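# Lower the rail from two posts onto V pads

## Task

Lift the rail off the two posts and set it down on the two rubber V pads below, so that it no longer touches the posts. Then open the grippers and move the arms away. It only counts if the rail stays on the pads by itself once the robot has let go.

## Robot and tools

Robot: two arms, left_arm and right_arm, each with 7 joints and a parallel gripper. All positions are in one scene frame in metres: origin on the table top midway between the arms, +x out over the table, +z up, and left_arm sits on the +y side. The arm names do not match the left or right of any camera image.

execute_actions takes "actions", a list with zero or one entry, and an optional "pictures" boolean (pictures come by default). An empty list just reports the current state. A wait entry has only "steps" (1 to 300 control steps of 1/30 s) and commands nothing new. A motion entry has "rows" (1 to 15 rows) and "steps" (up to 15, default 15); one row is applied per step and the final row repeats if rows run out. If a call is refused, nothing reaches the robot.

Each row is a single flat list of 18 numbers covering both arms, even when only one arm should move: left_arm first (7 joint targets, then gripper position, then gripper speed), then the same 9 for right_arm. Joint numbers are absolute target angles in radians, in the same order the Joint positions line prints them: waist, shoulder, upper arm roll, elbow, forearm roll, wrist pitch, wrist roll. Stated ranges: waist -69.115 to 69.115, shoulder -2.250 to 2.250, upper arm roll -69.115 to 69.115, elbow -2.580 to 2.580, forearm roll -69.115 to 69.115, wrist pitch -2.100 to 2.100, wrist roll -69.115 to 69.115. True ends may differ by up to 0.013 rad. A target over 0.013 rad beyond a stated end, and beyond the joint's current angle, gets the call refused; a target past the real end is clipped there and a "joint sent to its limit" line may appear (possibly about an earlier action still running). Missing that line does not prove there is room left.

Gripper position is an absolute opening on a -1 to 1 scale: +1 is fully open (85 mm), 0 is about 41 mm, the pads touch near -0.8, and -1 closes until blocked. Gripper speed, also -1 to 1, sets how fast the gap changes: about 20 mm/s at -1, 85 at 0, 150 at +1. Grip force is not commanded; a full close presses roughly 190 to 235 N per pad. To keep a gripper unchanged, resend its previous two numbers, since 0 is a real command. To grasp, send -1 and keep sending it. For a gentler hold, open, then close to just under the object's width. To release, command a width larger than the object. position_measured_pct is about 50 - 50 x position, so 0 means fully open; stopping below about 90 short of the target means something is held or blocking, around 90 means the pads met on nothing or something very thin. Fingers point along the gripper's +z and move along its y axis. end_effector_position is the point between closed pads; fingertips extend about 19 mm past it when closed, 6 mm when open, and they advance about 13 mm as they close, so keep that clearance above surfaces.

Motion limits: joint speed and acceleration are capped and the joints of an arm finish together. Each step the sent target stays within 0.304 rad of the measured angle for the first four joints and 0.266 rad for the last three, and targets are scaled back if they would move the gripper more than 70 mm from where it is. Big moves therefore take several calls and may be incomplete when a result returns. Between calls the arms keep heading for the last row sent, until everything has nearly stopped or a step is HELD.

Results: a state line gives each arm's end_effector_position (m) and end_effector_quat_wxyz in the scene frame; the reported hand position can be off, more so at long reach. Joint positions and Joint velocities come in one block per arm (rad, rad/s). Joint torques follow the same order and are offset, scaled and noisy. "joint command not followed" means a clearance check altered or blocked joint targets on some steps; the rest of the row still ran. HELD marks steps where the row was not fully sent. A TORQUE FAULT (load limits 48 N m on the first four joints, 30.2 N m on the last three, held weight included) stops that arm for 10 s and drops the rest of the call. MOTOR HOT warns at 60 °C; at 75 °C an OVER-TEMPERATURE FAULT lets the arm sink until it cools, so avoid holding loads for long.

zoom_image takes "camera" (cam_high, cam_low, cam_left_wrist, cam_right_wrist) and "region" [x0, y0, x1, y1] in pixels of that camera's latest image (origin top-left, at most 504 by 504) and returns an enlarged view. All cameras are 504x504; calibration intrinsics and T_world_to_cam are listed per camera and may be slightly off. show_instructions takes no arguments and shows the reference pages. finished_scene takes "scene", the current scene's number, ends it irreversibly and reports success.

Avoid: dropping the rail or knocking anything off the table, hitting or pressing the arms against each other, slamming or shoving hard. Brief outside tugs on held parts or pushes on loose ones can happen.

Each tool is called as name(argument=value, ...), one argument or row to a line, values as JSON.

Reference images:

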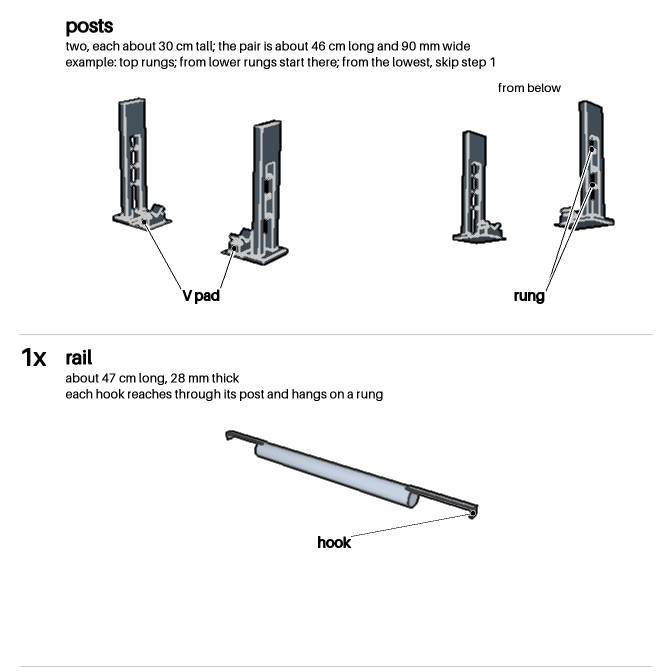

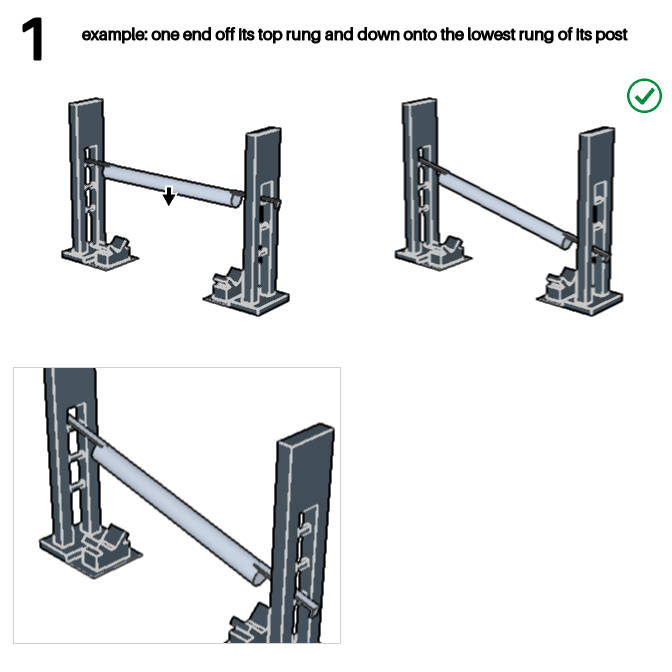

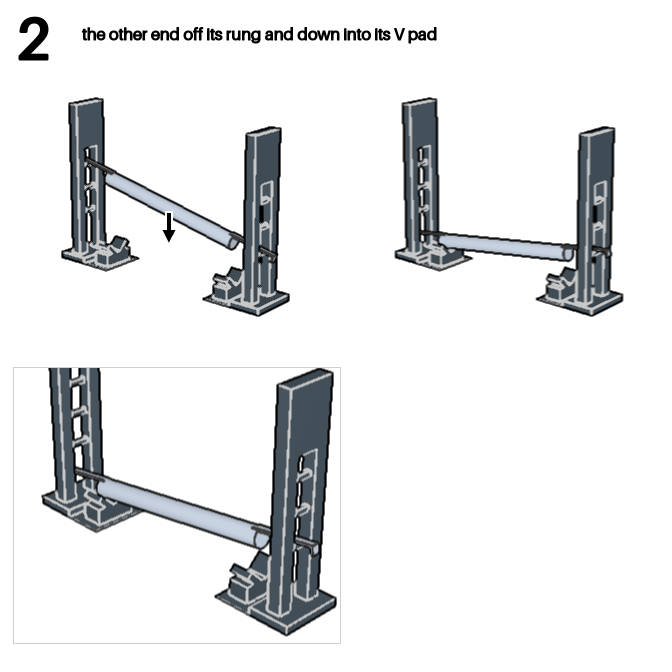

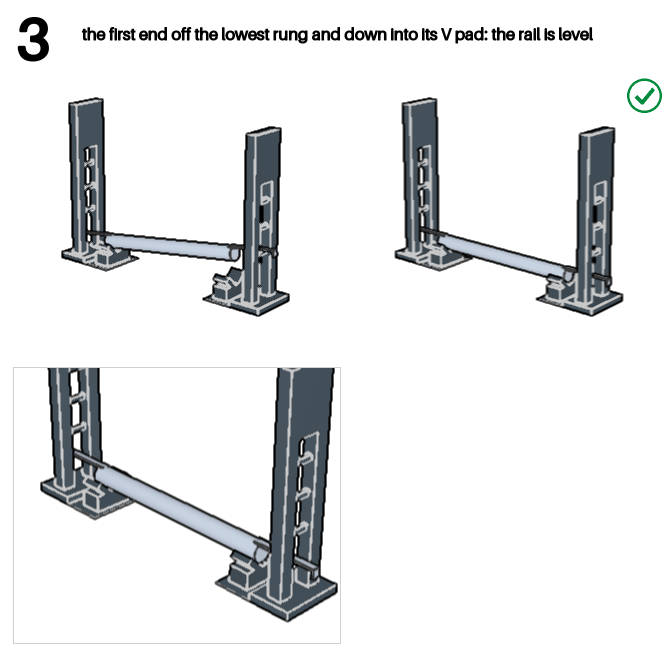

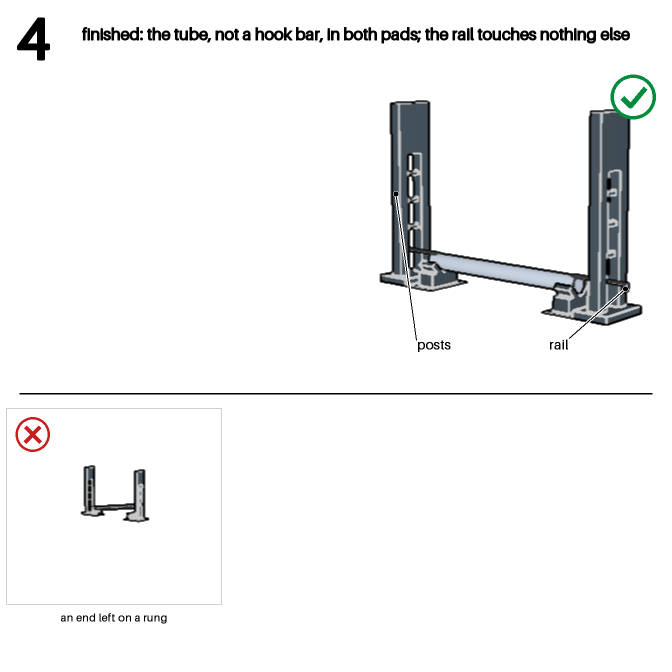

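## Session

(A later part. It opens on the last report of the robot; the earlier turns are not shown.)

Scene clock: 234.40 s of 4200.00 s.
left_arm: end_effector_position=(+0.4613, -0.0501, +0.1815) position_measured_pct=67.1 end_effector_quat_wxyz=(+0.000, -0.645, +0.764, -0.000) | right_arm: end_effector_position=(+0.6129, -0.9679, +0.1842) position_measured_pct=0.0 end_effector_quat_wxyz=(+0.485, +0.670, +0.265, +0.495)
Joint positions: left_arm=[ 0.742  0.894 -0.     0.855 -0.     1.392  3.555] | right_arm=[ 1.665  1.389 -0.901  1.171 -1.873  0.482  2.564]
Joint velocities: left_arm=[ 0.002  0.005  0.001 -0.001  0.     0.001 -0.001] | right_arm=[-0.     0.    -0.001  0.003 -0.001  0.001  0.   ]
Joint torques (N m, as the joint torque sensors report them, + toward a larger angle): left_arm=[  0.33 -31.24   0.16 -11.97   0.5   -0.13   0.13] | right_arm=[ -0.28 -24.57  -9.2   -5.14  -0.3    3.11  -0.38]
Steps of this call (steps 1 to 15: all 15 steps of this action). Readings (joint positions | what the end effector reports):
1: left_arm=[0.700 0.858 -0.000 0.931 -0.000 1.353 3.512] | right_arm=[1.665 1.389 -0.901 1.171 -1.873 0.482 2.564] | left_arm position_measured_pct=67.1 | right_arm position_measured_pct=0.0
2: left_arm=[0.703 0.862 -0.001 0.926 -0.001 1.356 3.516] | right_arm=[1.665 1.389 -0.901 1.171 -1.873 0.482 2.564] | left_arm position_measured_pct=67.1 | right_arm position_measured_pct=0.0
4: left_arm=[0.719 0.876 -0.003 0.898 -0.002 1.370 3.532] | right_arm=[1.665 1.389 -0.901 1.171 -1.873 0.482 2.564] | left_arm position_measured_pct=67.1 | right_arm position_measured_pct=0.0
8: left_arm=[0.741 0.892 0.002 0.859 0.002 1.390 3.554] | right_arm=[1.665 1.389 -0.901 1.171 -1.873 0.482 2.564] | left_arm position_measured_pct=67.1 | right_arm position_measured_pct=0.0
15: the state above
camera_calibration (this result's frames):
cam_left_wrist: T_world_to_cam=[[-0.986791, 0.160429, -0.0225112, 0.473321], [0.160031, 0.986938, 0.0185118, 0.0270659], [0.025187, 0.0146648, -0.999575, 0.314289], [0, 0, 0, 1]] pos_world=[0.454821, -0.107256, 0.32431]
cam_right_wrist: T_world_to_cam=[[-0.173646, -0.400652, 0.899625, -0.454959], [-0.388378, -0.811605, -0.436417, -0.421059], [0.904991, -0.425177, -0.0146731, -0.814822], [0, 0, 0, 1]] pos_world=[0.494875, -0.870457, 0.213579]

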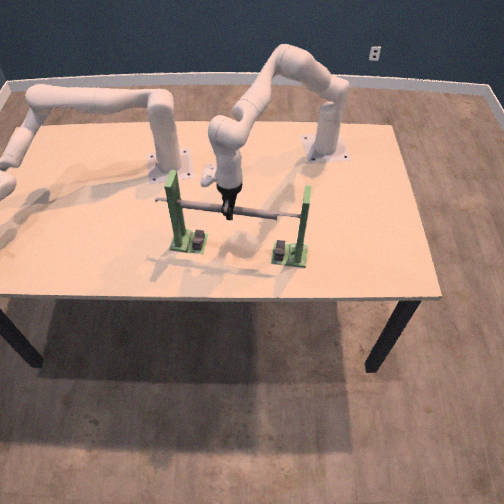

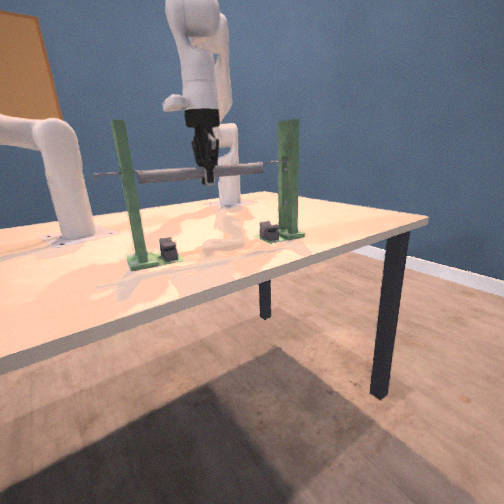

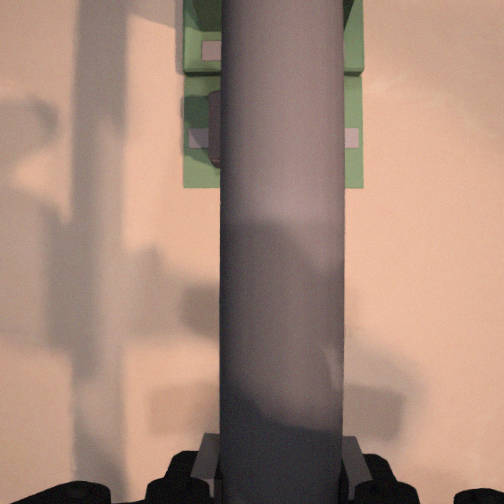

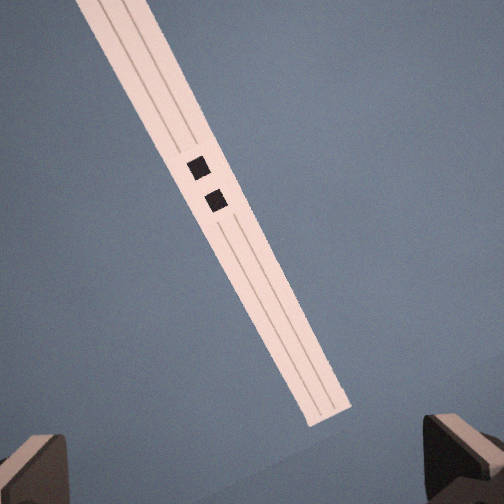

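execute_actions(
  actions=[
    {"rows":[[0.7554,0.9063,0,0.8299,0,1.4054,3.5684,-1,0,1.665,1.389,-0.901,1.171,-1.873,0.482,2.564,1,0]],"steps":12},
  ],
)

zoom_image(
  camera="cam_low",
  region=[245, 140, 315, 210],
)

zoom_image(
  camera="cam_high",
  region=[150, 180, 230, 240],
)

zoom_image(
  camera="cam_high",
  region=[250, 180, 330, 240],
)

Scene clock: 245.70 s of 4200.00 s.
left_arm: end_effector_position=(+0.4596, -0.0590, +0.1814) position_measured_pct=67.1 end_effector_quat_wxyz=(+0.000, -0.645, +0.764, -0.000) | right_arm: end_effector_position=(+0.6129, -0.9679, +0.1842) position_measured_pct=0.0 end_effector_quat_wxyz=(+0.485, +0.670, +0.265, +0.495)
Joint positions: left_arm=[ 0.755  0.906 -0.     0.83  -0.     1.405  3.568] | right_arm=[ 1.665  1.389 -0.901  1.171 -1.873  0.482  2.564]
Joint velocities: left_arm=[ 0.001  0.003 -0.002 -0.001  0.001  0.001  0.001] | right_arm=[ 0.001 -0.     0.    -0.    -0.002  0.001  0.001]
Joint torques (N m, as the joint torque sensors report them, + toward a larger angle): left_arm=[  0.32 -31.34   0.24 -12.23   0.47  -0.16   0.08] | right_arm=[ -0.28 -24.67  -9.22  -4.97  -0.07   3.12  -0.29]
Steps of this call (steps 1 to 15: the robot went on to your last target; steps 16 to 90: nothing new was sent; then 7.90 s passed at rest; steps 91 to 102: all 12 steps of this action). Readings (joint positions | what the end effector reports):
91: left_arm=[0.743 0.895 -0.000 0.854 -0.000 1.393 3.556] | right_arm=[1.665 1.389 -0.901 1.171 -1.873 0.482 2.564] | left_arm position_measured_pct=67.1 | right_arm position_measured_pct=0.0
92: left_arm=[0.746 0.898 -0.001 0.848 -0.001 1.396 3.558] | right_arm=[1.665 1.389 -0.901 1.171 -1.873 0.482 2.564] | left_arm position_measured_pct=67.1 | right_arm position_measured_pct=0.0
94: left_arm=[0.752 0.904 -0.000 0.836 -0.000 1.402 3.565] | right_arm=[1.665 1.389 -0.901 1.171 -1.873 0.482 2.564] | left_arm position_measured_pct=67.1 | right_arm position_measured_pct=0.0
98: left_arm=[0.755 0.905 0.000 0.831 0.000 1.405 3.568] | right_arm=[1.665 1.389 -0.901 1.171 -1.873 0.482 2.564] | left_arm position_measured_pct=67.1 | right_arm position_measured_pct=0.0
102: the state above
camera_calibration (this result's frames):
cam_left_wrist: T_world_to_cam=[[-0.986764, 0.160621, -0.0223133, 0.473074], [0.160225, 0.986906, 0.0185458, 0.0360754], [0.025, 0.0147252, -0.999579, 0.314461], [0, 0, 0, 1]] pos_world=[0.45317, -0.116219, 0.324215]
cam_right_wrist: T_world_to_cam=[[-0.173646, -0.400653, 0.899625, -0.454959], [-0.388378, -0.811605, -0.436417, -0.421059], [0.904991, -0.425177, -0.0146729, -0.814822], [0, 0, 0, 1]] pos_world=[0.494875, -0.870457, 0.213579]

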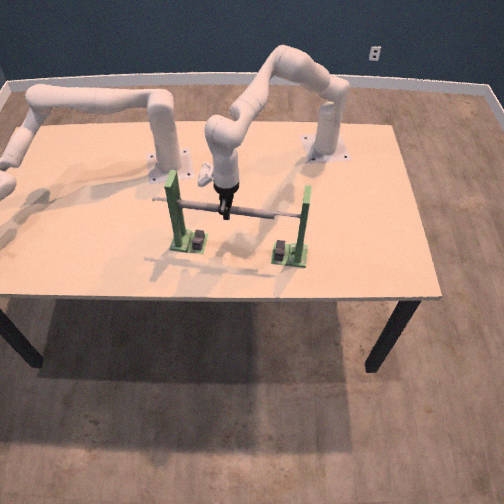

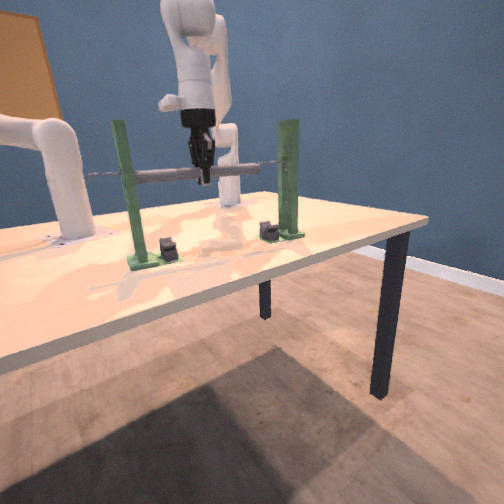

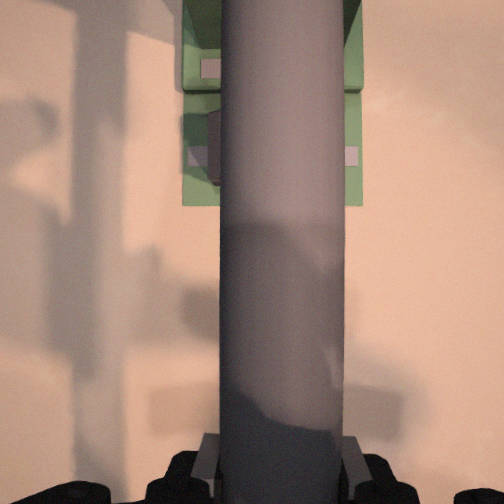

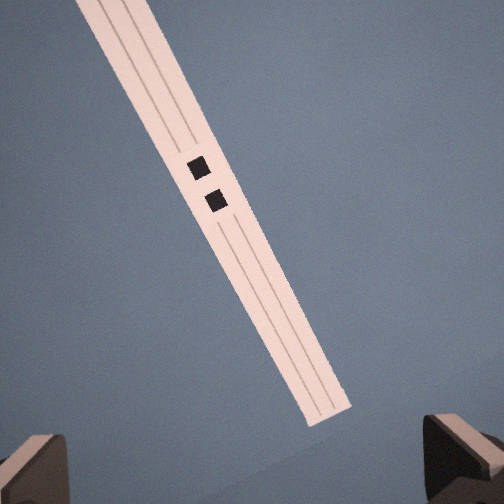

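Region (245, 140, 315, 210) of cam_low's 504x504 image, scaled by 7.200, with more detail than that image has.

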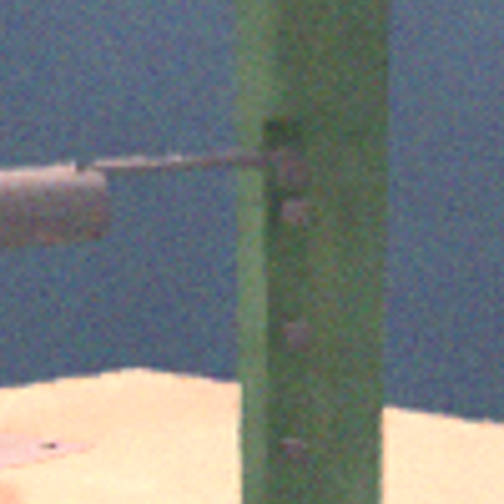

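Region (150, 180, 230, 240) of cam_high's 504x504 image, scaled by 6.300, with more detail than that image has; it fills the top 378 rows of this view, and the rest is white.

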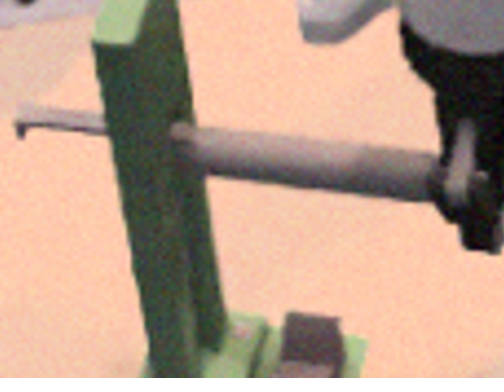

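Region (250, 180, 330, 240) of cam_high's 504x504 image, scaled by 6.300, with more detail than that image has; it fills the top 378 rows of this view, and the rest is white.

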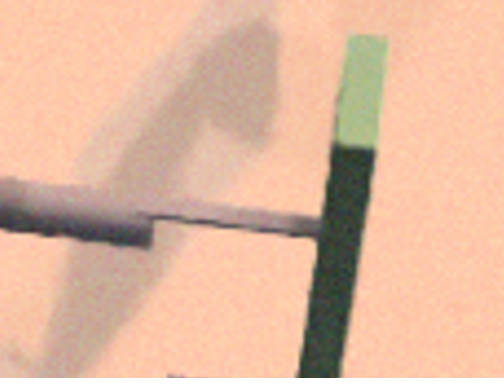

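execute_actions(
  actions=[
    {"rows":[[0.7082,0.8777,0,0.9545,0.1017,1.2719,3.494,-1,0,1.665,1.389,-0.901,1.171,-1.873,0.482,2.564,1,0]],"steps":15},
  ],
)

zoom_image(
  camera="cam_low",
  region=[245, 140, 315, 210],
)

zoom_image(
  camera="cam_high",
  region=[150, 180, 230, 240],
)

Scene clock: 288.80 s of 4200.00 s.
left_arm: end_effector_position=(+0.4593, -0.0594, +0.1623) position_measured_pct=67.1 end_effector_quat_wxyz=(-0.040, -0.644, +0.763, -0.033) | right_arm: end_effector_position=(+0.6129, -0.9679, +0.1842) position_measured_pct=0.0 end_effector_quat_wxyz=(+0.485, +0.670, +0.265, +0.495)
Joint positions: left_arm=[0.709 0.879 0.    0.954 0.102 1.272 3.494] | right_arm=[ 1.665  1.389 -0.901  1.171 -1.873  0.482  2.564]
Joint velocities: left_arm=[-0.006 -0.01  -0.001  0.002 -0.002 -0.001 -0.001] | right_arm=[ 0.001  0.001 -0.001  0.001  0.    -0.001  0.001]
Joint torques (N m, as the joint torque sensors report them, + toward a larger angle): left_arm=[  0.06 -30.43   0.64 -12.01   1.14  -0.4    0.08] | right_arm=[ -0.29 -24.15  -9.18  -4.83  -0.03   3.14  -0.34]
Steps of this call (steps 1 to 15: the robot went on to your last target; steps 16 to 140: nothing new was sent; then 37.93 s passed at rest; steps 141 to 155: all 15 steps of this action). Readings (joint positions | what the end effector reports):
141: left_arm=[0.755 0.906 0.000 0.831 0.001 1.404 3.568] | right_arm=[1.665 1.389 -0.901 1.171 -1.873 0.482 2.564] | left_arm position_measured_pct=67.1 | right_arm position_measured_pct=0.0
142: left_arm=[0.752 0.904 0.000 0.837 0.005 1.399 3.565] | right_arm=[1.665 1.389 -0.901 1.171 -1.873 0.482 2.564] | left_arm position_measured_pct=67.1 | right_arm position_measured_pct=0.0
144: left_arm=[0.741 0.896 0.001 0.864 0.026 1.370 3.549] | right_arm=[1.665 1.389 -0.901 1.171 -1.873 0.482 2.564] | left_arm position_measured_pct=67.1 | right_arm position_measured_pct=0.0
148: left_arm=[0.714 0.881 -0.001 0.939 0.090 1.288 3.503] | right_arm=[1.665 1.389 -0.901 1.171 -1.873 0.482 2.564] | left_arm position_measured_pct=67.1 | right_arm position_measured_pct=0.0
155: the state above
camera_calibration (this result's frames):
cam_left_wrist: T_world_to_cam=[[-0.987188, 0.158249, -0.0204239, 0.472105], [0.159428, 0.983476, -0.0857727, 0.0539905], [0.006513, -0.0879299, -0.996105, 0.297248], [0, 0, 0, 1]] pos_world=[0.455513, -0.101671, 0.310364]
cam_right_wrist: T_world_to_cam=[[-0.173645, -0.400652, 0.899625, -0.454959], [-0.388378, -0.811605, -0.436417, -0.421059], [0.904991, -0.425177, -0.0146731, -0.814822], [0, 0, 0, 1]] pos_world=[0.494875, -0.870457, 0.213579]

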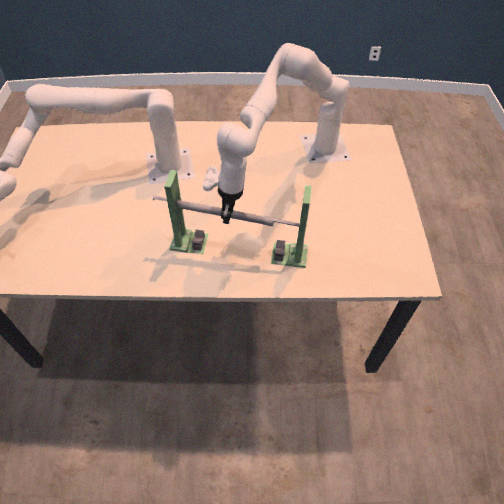

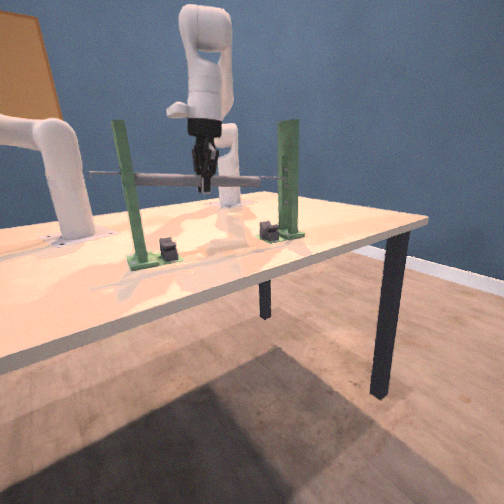

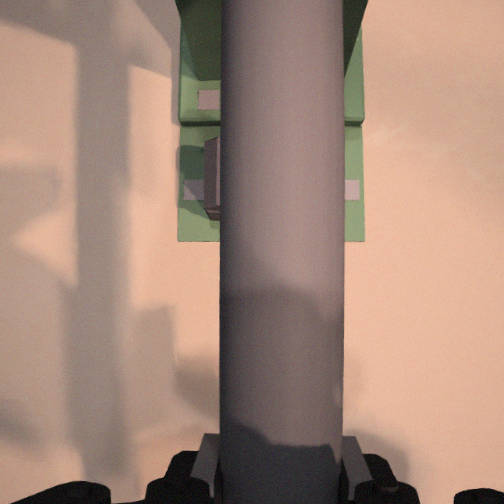

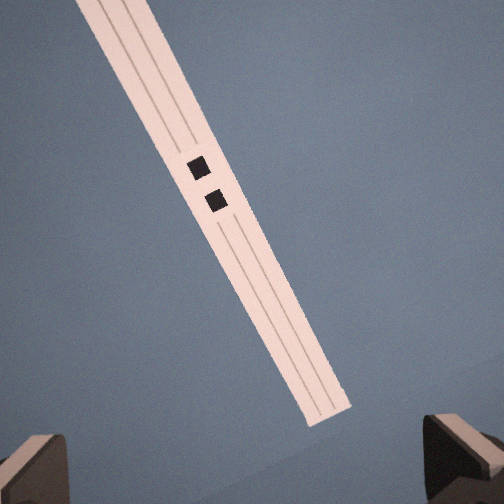

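Region (245, 140, 315, 210) of cam_low's 504x504 image, scaled by 7.200, with more detail than that image has.

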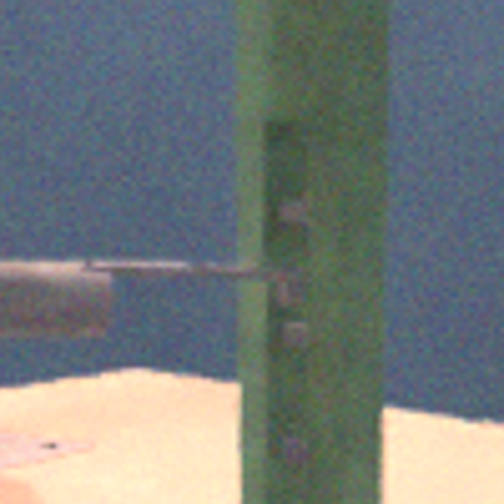

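Region (150, 180, 230, 240) of cam_high's 504x504 image, scaled by 6.300, with more detail than that image has; it fills the top 378 rows of this view, and the rest is white.

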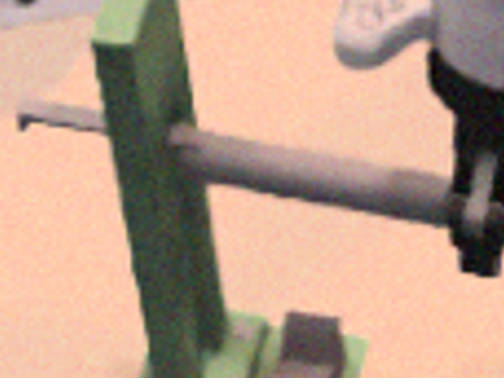

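execute_actions(
  actions=[
    {"rows":[[0.6596,0.863,0,1.0584,0.2162,1.1597,3.3929,-1,0,1.665,1.389,-0.901,1.171,-1.873,0.482,2.564,1,0]],"steps":13},
  ],
  pictures=false,
)

execute_actions(
  actions=[
    {"rows":[[0.6144,0.863,0,1.1409,0.3344,1.073,3.2769,-1,0,1.665,1.389,-0.901,1.171,-1.873,0.482,2.564,1,0]],"steps":15},
  ],
)

zoom_image(
  camera="cam_low",
  region=[235, 150, 325, 250],
)

zoom_image(
  camera="cam_high",
  region=[150, 180, 330, 270],
)

Scene clock: 299.20 s of 4200.00 s.
left_arm: end_effector_position=(+0.4591, -0.0597, +0.1454) position_measured_pct=67.1 end_effector_quat_wxyz=(-0.080, -0.642, +0.760, -0.067) | right_arm: end_effector_position=(+0.6129, -0.9679, +0.1842) position_measured_pct=0.0 end_effector_quat_wxyz=(+0.485, +0.670, +0.265, +0.495)
Joint positions: left_arm=[0.661 0.864 0.    1.058 0.216 1.16  3.393] | right_arm=[ 1.665  1.389 -0.901  1.171 -1.873  0.482  2.564]
Joint velocities: left_arm=[-0.008 -0.01   0.002  0.005  0.003 -0.005 -0.001] | right_arm=[ 0.    -0.001  0.001 -0.001  0.001  0.001 -0.   ]
Joint torques (N m, as the joint torque sensors report them, + toward a larger angle): left_arm=[  0.09 -30.59   0.88 -11.92   1.49  -0.59   0.15] | right_arm=[ -0.38 -24.79  -9.46  -5.02  -0.2    3.32  -0.33]
Steps of this call (steps 1 to 15: the robot went on to your last target; steps 16 to 90: nothing new was sent; then 6.97 s passed at rest; steps 91 to 103: all 13 steps of this action). Readings (joint positions | what the end effector reports):
91: left_arm=[0.708 0.877 0.000 0.956 0.103 1.271 3.493] | right_arm=[1.665 1.389 -0.901 1.171 -1.873 0.482 2.564] | left_arm position_measured_pct=67.1 | right_arm position_measured_pct=0.0
92: left_arm=[0.705 0.876 0.001 0.961 0.108 1.265 3.489] | right_arm=[1.665 1.389 -0.901 1.171 -1.873 0.482 2.564] | left_arm position_measured_pct=67.1 | right_arm position_measured_pct=0.0
94: left_arm=[0.691 0.871 0.001 0.988 0.137 1.236 3.463] | right_arm=[1.665 1.389 -0.901 1.171 -1.873 0.482 2.564] | left_arm position_measured_pct=67.1 | right_arm position_measured_pct=0.0
98: left_arm=[0.663 0.865 -0.001 1.050 0.208 1.168 3.400] | right_arm=[1.665 1.389 -0.901 1.171 -1.873 0.482 2.564] | left_arm position_measured_pct=67.1 | right_arm position_measured_pct=0.0
103: the state above

Scene clock: 299.70 s of 4200.00 s.
left_arm: end_effector_position=(+0.4595, -0.0593, +0.1295) position_measured_pct=67.1 end_effector_quat_wxyz=(-0.116, -0.638, +0.755, -0.098) | right_arm: end_effector_position=(+0.6129, -0.9679, +0.1842) position_measured_pct=0.0 end_effector_quat_wxyz=(+0.485, +0.670, +0.265, +0.495)
Joint positions: left_arm=[0.615 0.863 0.    1.141 0.334 1.073 3.277] | right_arm=[ 1.665  1.389 -0.901  1.171 -1.873  0.482  2.564]
Joint velocities: left_arm=[-0.004 -0.003 -0.002  0.001 -0.    -0.003  0.   ] | right_arm=[-0.    -0.    -0.001 -0.002 -0.001  0.001 -0.001]
Joint torques (N m, as the joint torque sensors report them, + toward a larger angle): left_arm=[  0.56 -30.02   1.4  -11.65   1.72  -0.42   0.06] | right_arm=[ -0.35 -24.58  -9.06  -5.11   0.07   3.06  -0.41]
Steps of this call (steps 1 to 15: all 15 steps of this action). Readings (joint positions | what the end effector reports):
1: left_arm=[0.660 0.864 0.000 1.059 0.217 1.159 3.392] | right_arm=[1.665 1.389 -0.901 1.171 -1.873 0.482 2.564] | left_arm position_measured_pct=67.1 | right_arm position_measured_pct=0.0
2: left_arm=[0.656 0.863 0.001 1.065 0.225 1.153 3.385] | right_arm=[1.665 1.389 -0.901 1.171 -1.873 0.482 2.564] | left_arm position_measured_pct=67.1 | right_arm position_measured_pct=0.0
4: left_arm=[0.640 0.861 0.001 1.092 0.263 1.125 3.348] | right_arm=[1.665 1.389 -0.901 1.171 -1.873 0.482 2.564] | left_arm position_measured_pct=67.1 | right_arm position_measured_pct=0.0
8: left_arm=[0.617 0.864 -0.001 1.137 0.330 1.076 3.280] | right_arm=[1.665 1.389 -0.901 1.171 -1.873 0.482 2.564] | left_arm position_measured_pct=67.1 | right_arm position_measured_pct=0.0
15: the state above
camera_calibration (this result's frames):
cam_left_wrist: T_world_to_cam=[[-0.98786, 0.154197, -0.0188564, 0.471524], [0.153196, 0.946862, -0.282812, 0.0771917], [-0.0257543, -0.282268, -0.95899, 0.263069], [0, 0, 0, 1]] pos_world=[0.46075, -0.0715415, 0.283002]
cam_right_wrist: T_world_to_cam=[[-0.173646, -0.400652, 0.899625, -0.454959], [-0.388378, -0.811605, -0.436417, -0.421059], [0.904991, -0.425177, -0.0146731, -0.814822], [0, 0, 0, 1]] pos_world=[0.494875, -0.870457, 0.213579]

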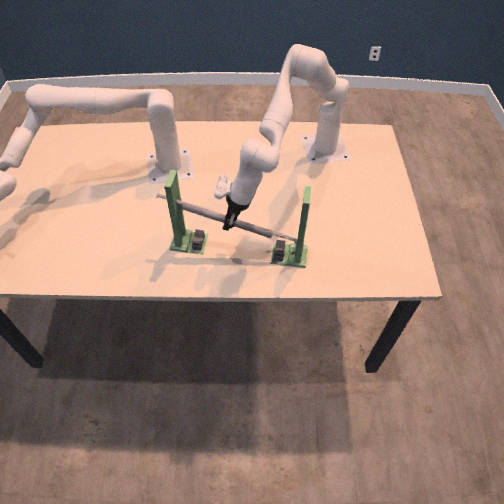

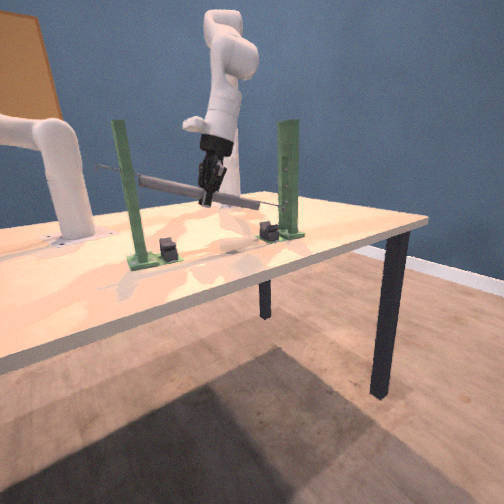

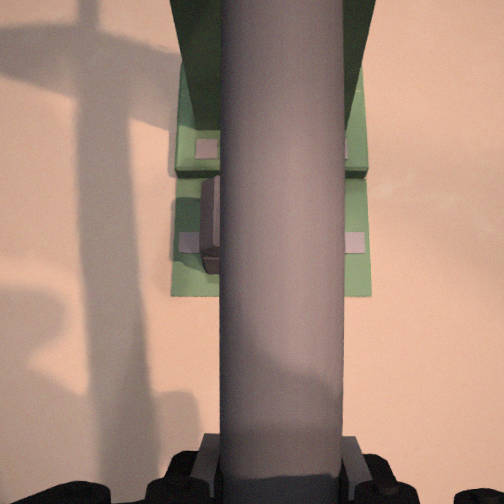

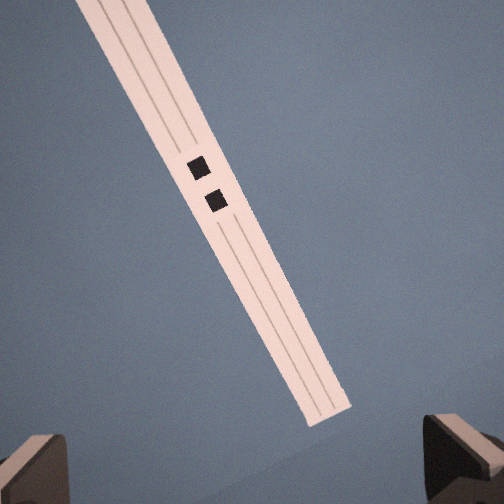

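Region (235, 150, 325, 250) of cam_low's 504x504 image, scaled by 5.040, with more detail than that image has; it fills the left 454 columns of this view, and the rest is white.

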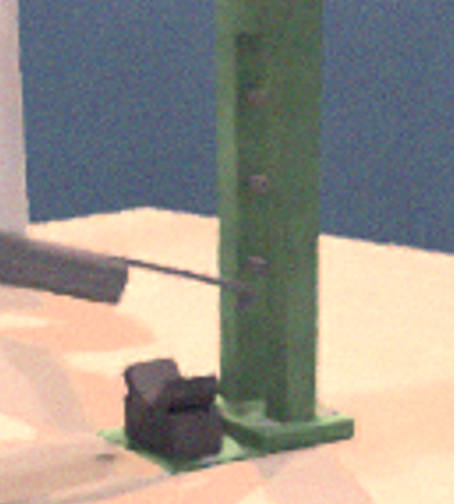

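Region (150, 180, 330, 270) of cam_high's 504x504 image, scaled by 2.800, with more detail than that image has.

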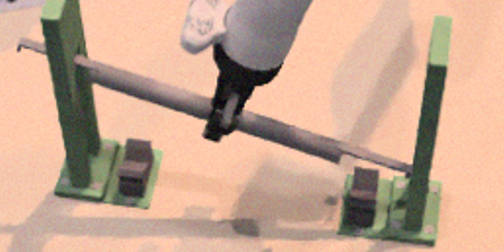

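execute_actions(
  actions=[
    {"rows":[[0.5596,0.852,0,1.2024,0.3459,1.0419,3.2043,-1,0,1.665,1.389,-0.901,1.171,-1.873,0.482,2.564,1,0]],"steps":15},
  ],
)

zoom_image(
  camera="cam_low",
  region=[235, 150, 325, 250],
)

zoom_image(
  camera="cam_high",
  region=[150, 170, 230, 240],
)

zoom_image(
  camera="cam_low",
  region=[80, 130, 170, 220],
)

Scene clock: 313.03 s of 4200.00 s.
left_arm: end_effector_position=(+0.4652, -0.0258, +0.1188) position_measured_pct=67.1 end_effector_quat_wxyz=(-0.116, -0.638, +0.755, -0.098) | right_arm: end_effector_position=(+0.6129, -0.9679, +0.1842) position_measured_pct=0.0 end_effector_quat_wxyz=(+0.485, +0.670, +0.265, +0.495)
Joint positions: left_arm=[0.56  0.852 0.    1.202 0.346 1.042 3.204] | right_arm=[ 1.665  1.389 -0.901  1.171 -1.873  0.482  2.564]
Joint velocities: left_arm=[-0.005 -0.002 -0.001  0.    -0.001 -0.001 -0.   ] | right_arm=[-0.001  0.001  0.001  0.     0.    -0.001 -0.   ]
Joint torques (N m, as the joint torque sensors report them, + toward a larger angle): left_arm=[  0.4  -29.36   1.7  -11.18   1.88  -0.42   0.19] | right_arm=[ -0.42 -24.64  -9.15  -5.08   0.11   3.22  -0.28]
Steps of this call (steps 1 to 15: the robot went on to your last target; steps 16 to 90: nothing new was sent; then 9.83 s passed at rest; steps 91 to 105: all 15 steps of this action). Readings (joint positions | what the end effector reports):
91: left_arm=[0.613 0.863 0.000 1.142 0.335 1.072 3.276] | right_arm=[1.665 1.389 -0.901 1.171 -1.873 0.482 2.564] | left_arm position_measured_pct=67.1 | right_arm position_measured_pct=0.0
92: left_arm=[0.608 0.861 0.002 1.147 0.337 1.070 3.270] | right_arm=[1.665 1.389 -0.901 1.171 -1.873 0.482 2.564] | left_arm position_measured_pct=67.1 | right_arm position_measured_pct=0.0
94: left_arm=[0.585 0.855 0.004 1.172 0.343 1.057 3.241] | right_arm=[1.665 1.389 -0.901 1.171 -1.873 0.482 2.564] | left_arm position_measured_pct=67.1 | right_arm position_measured_pct=0.0
98: left_arm=[0.561 0.853 -0.004 1.201 0.344 1.043 3.205] | right_arm=[1.665 1.389 -0.901 1.171 -1.873 0.482 2.564] | left_arm position_measured_pct=67.1 | right_arm position_measured_pct=0.0
105: the state above
camera_calibration (this result's frames):
cam_left_wrist: T_world_to_cam=[[-0.987869, 0.154155, -0.0187156, 0.471761], [0.153109, 0.946799, -0.283072, 0.0416529], [-0.0259169, -0.282504, -0.958916, 0.262482], [0, 0, 0, 1]] pos_world=[0.466464, -0.038009, 0.272318]
cam_right_wrist: T_world_to_cam=[[-0.173645, -0.400652, 0.899625, -0.454959], [-0.388379, -0.811605, -0.436417, -0.421059], [0.904991, -0.425177, -0.0146734, -0.814822], [0, 0, 0, 1]] pos_world=[0.494875, -0.870457, 0.213579]

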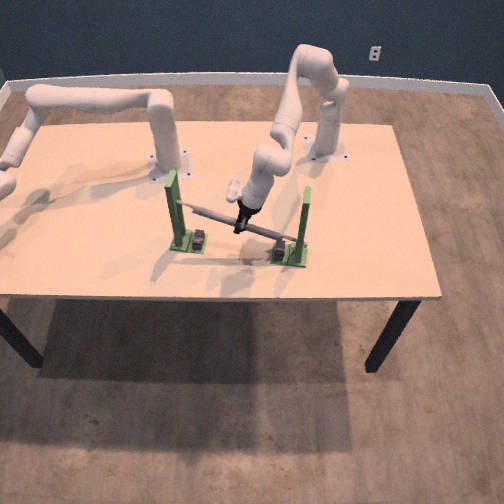

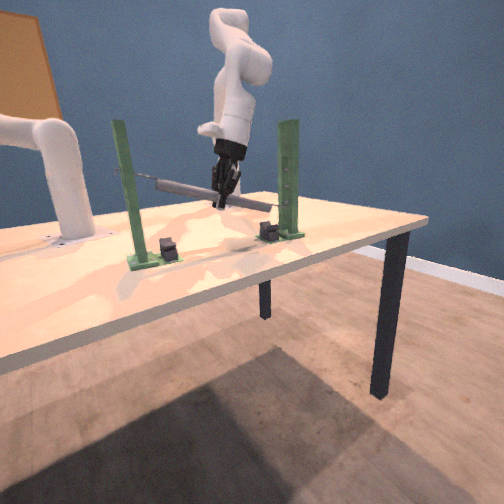

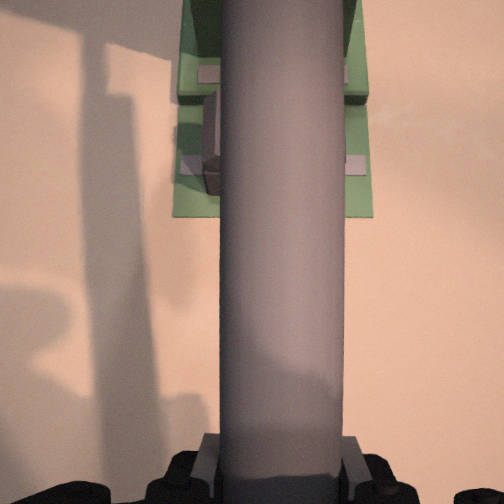

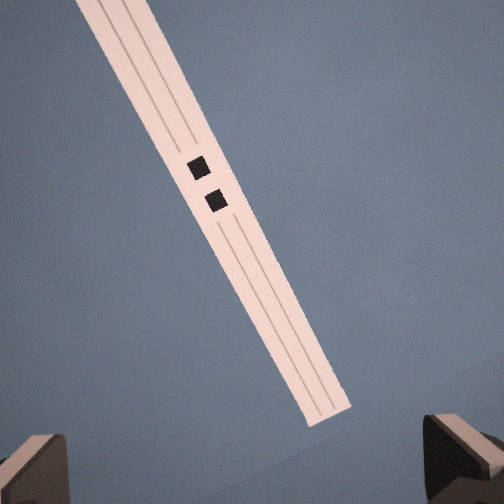

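Region (235, 150, 325, 250) of cam_low's 504x504 image, scaled by 5.040, with more detail than that image has; it fills the left 454 columns of this view, and the rest is white.

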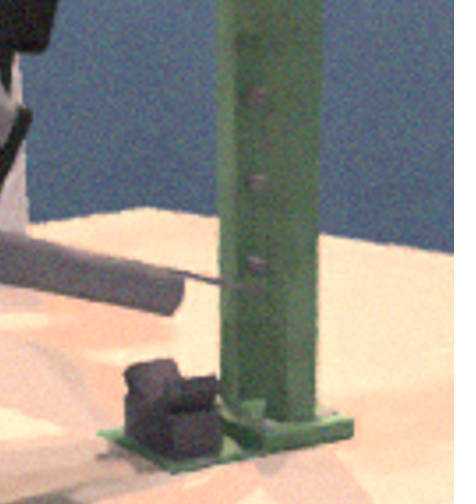

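Region (150, 170, 230, 240) of cam_high's 504x504 image, scaled by 6.300, with more detail than that image has; it fills the top 441 rows of this view, and the rest is white.

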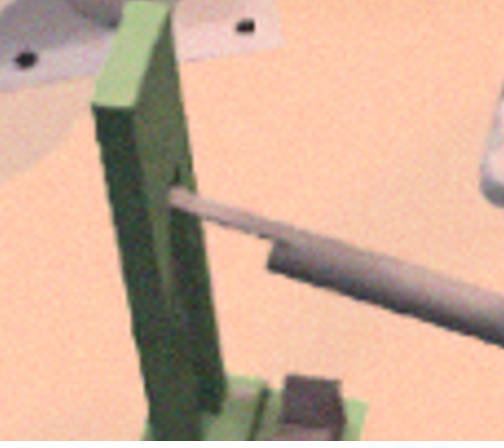

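Region (80, 130, 170, 220) of cam_low's 504x504 image, scaled by 5.600, with more detail than that image has.

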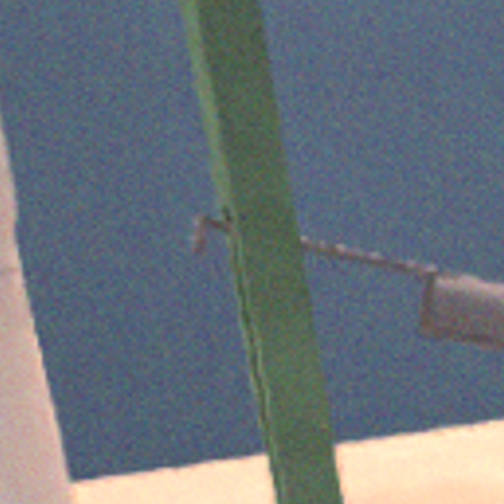

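execute_actions(
  actions=[
    {"rows":[[0.5306,0.8495,0,1.2281,0.351,1.029,3.167,-1,0,1.665,1.389,-0.901,1.171,-1.873,0.482,2.564,1,0],[0.5306,0.8495,0,1.2281,0.351,1.029,3.167,-1,0,1.665,1.389,-0.901,1.171,-1.873,0.482,2.564,1,0],[0.5306,0.8495,0,1.2281,0.351,1.029,3.167,-1,0,1.665,1.389,-0.901,1.171,-1.873,0.482,2.564,1,0],[0.5306,0.8495,0,1.2281,0.351,1.029,3.167,-1,0,1.665,1.389,-0.901,1.171,-1.873,0.482,2.564,1,0],[0.5015,0.8469,0,1.2538,0.356,1.0159,3.1301,-1,0,1.665,1.389,-0.901,1.171,-1.873,0.482,2.564,1,0]],"steps":15},
  ],
)

zoom_image(
  camera="cam_low",
  region=[235, 150, 325, 250],
)

zoom_image(
  camera="cam_high",
  region=[150, 170, 230, 240],
)

Scene clock: 319.97 s of 4200.00 s.
left_arm: end_effector_position=(+0.4711, +0.0087, +0.1076) position_measured_pct=67.1 end_effector_quat_wxyz=(-0.116, -0.638, +0.755, -0.098) | right_arm: end_effector_position=(+0.6129, -0.9679, +0.1842) position_measured_pct=0.0 end_effector_quat_wxyz=(+0.485, +0.670, +0.265, +0.495)
Joint positions: left_arm=[0.502 0.847 0.    1.254 0.356 1.016 3.13 ] | right_arm=[ 1.665  1.389 -0.901  1.171 -1.873  0.482  2.564]
Joint velocities: left_arm=[-0.003 -0.004  0.004  0.001  0.001 -0.002 -0.   ] | right_arm=[ 0.     0.002 -0.001  0.001 -0.     0.002 -0.   ]
Joint torques (N m, as the joint torque sensors report them, + toward a larger angle): left_arm=[  0.5  -29.06   1.36 -10.85   1.82  -0.17   0.04] | right_arm=[ -0.4  -24.48  -9.08  -5.02  -0.14   3.25  -0.23]
Steps of this call (steps 1 to 15: the robot went on to your last target; steps 16 to 90: nothing new was sent; then 3.43 s passed at rest; steps 91 to 105: all 15 steps of this action). Readings (joint positions | what the end effector reports):
91: left_arm=[0.558 0.852 0.000 1.203 0.346 1.041 3.203] | right_arm=[1.665 1.389 -0.901 1.171 -1.873 0.482 2.564] | left_arm position_measured_pct=67.1 | right_arm position_measured_pct=0.0
92: left_arm=[0.552 0.851 0.002 1.208 0.348 1.039 3.197] | right_arm=[1.665 1.389 -0.901 1.171 -1.873 0.482 2.564] | left_arm position_measured_pct=67.1 | right_arm position_measured_pct=0.0
94: left_arm=[0.538 0.849 0.001 1.221 0.350 1.032 3.177] | right_arm=[1.665 1.389 -0.901 1.171 -1.873 0.482 2.564] | left_arm position_measured_pct=67.1 | right_arm position_measured_pct=0.0
98: left_arm=[0.509 0.847 -0.001 1.247 0.354 1.019 3.140] | right_arm=[1.665 1.389 -0.901 1.171 -1.873 0.482 2.564] | left_arm position_measured_pct=67.1 | right_arm position_measured_pct=0.0
105: the state above
camera_calibration (this result's frames):
cam_left_wrist: T_world_to_cam=[[-0.987878, 0.154112, -0.0185916, 0.472003], [0.153034, 0.946827, -0.283019, 0.00495717], [-0.0260137, -0.282434, -0.958934, 0.261728], [0, 0, 0, 1]] pos_world=[0.472332, -0.00351389, 0.261158]
cam_right_wrist: T_world_to_cam=[[-0.173645, -0.400652, 0.899625, -0.454959], [-0.388379, -0.811605, -0.436417, -0.421059], [0.904991, -0.425177, -0.0146733, -0.814822], [0, 0, 0, 1]] pos_world=[0.494875, -0.870457, 0.213579]

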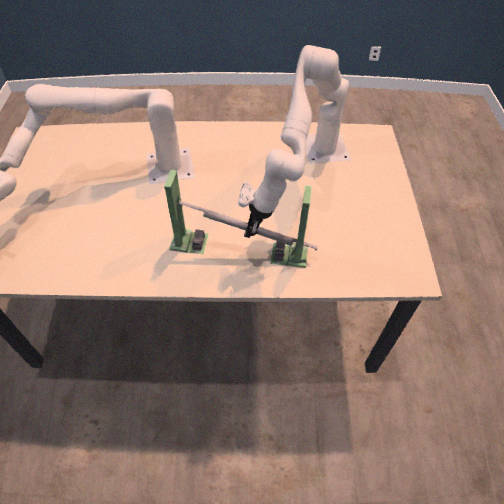

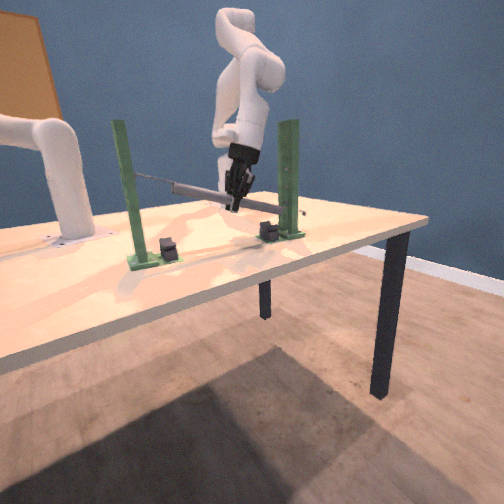

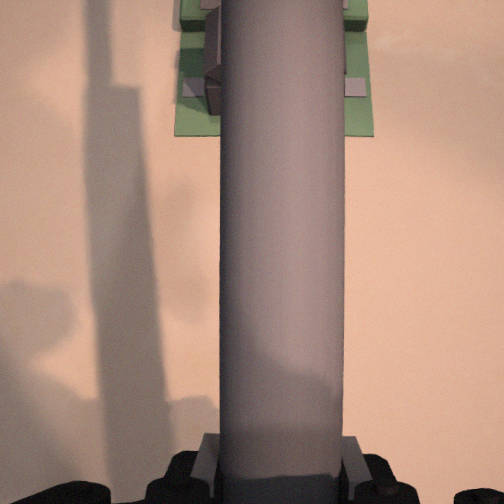

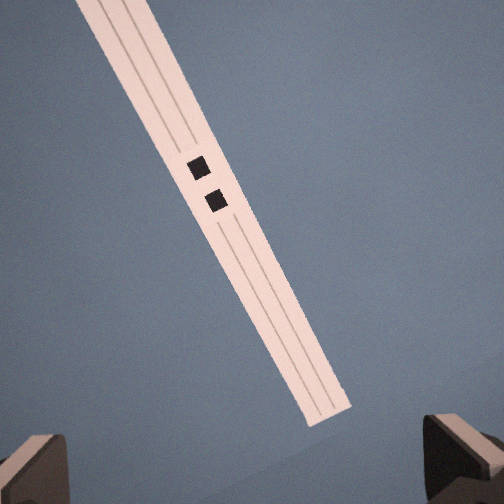

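Region (235, 150, 325, 250) of cam_low's 504x504 image, scaled by 5.040, with more detail than that image has; it fills the left 454 columns of this view, and the rest is white.

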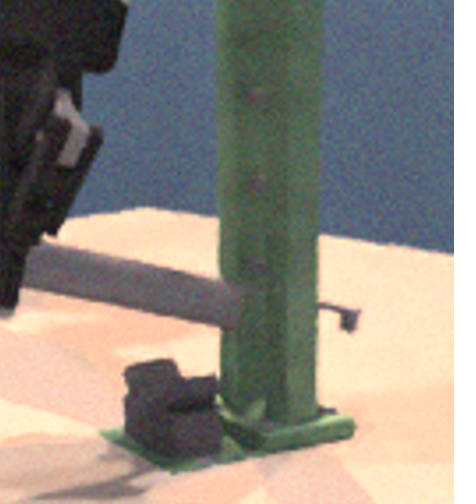

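Region (150, 170, 230, 240) of cam_high's 504x504 image, scaled by 6.300, with more detail than that image has; it fills the top 441 rows of this view, and the rest is white.

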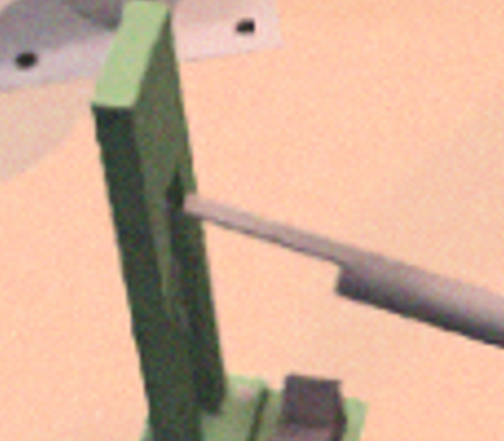

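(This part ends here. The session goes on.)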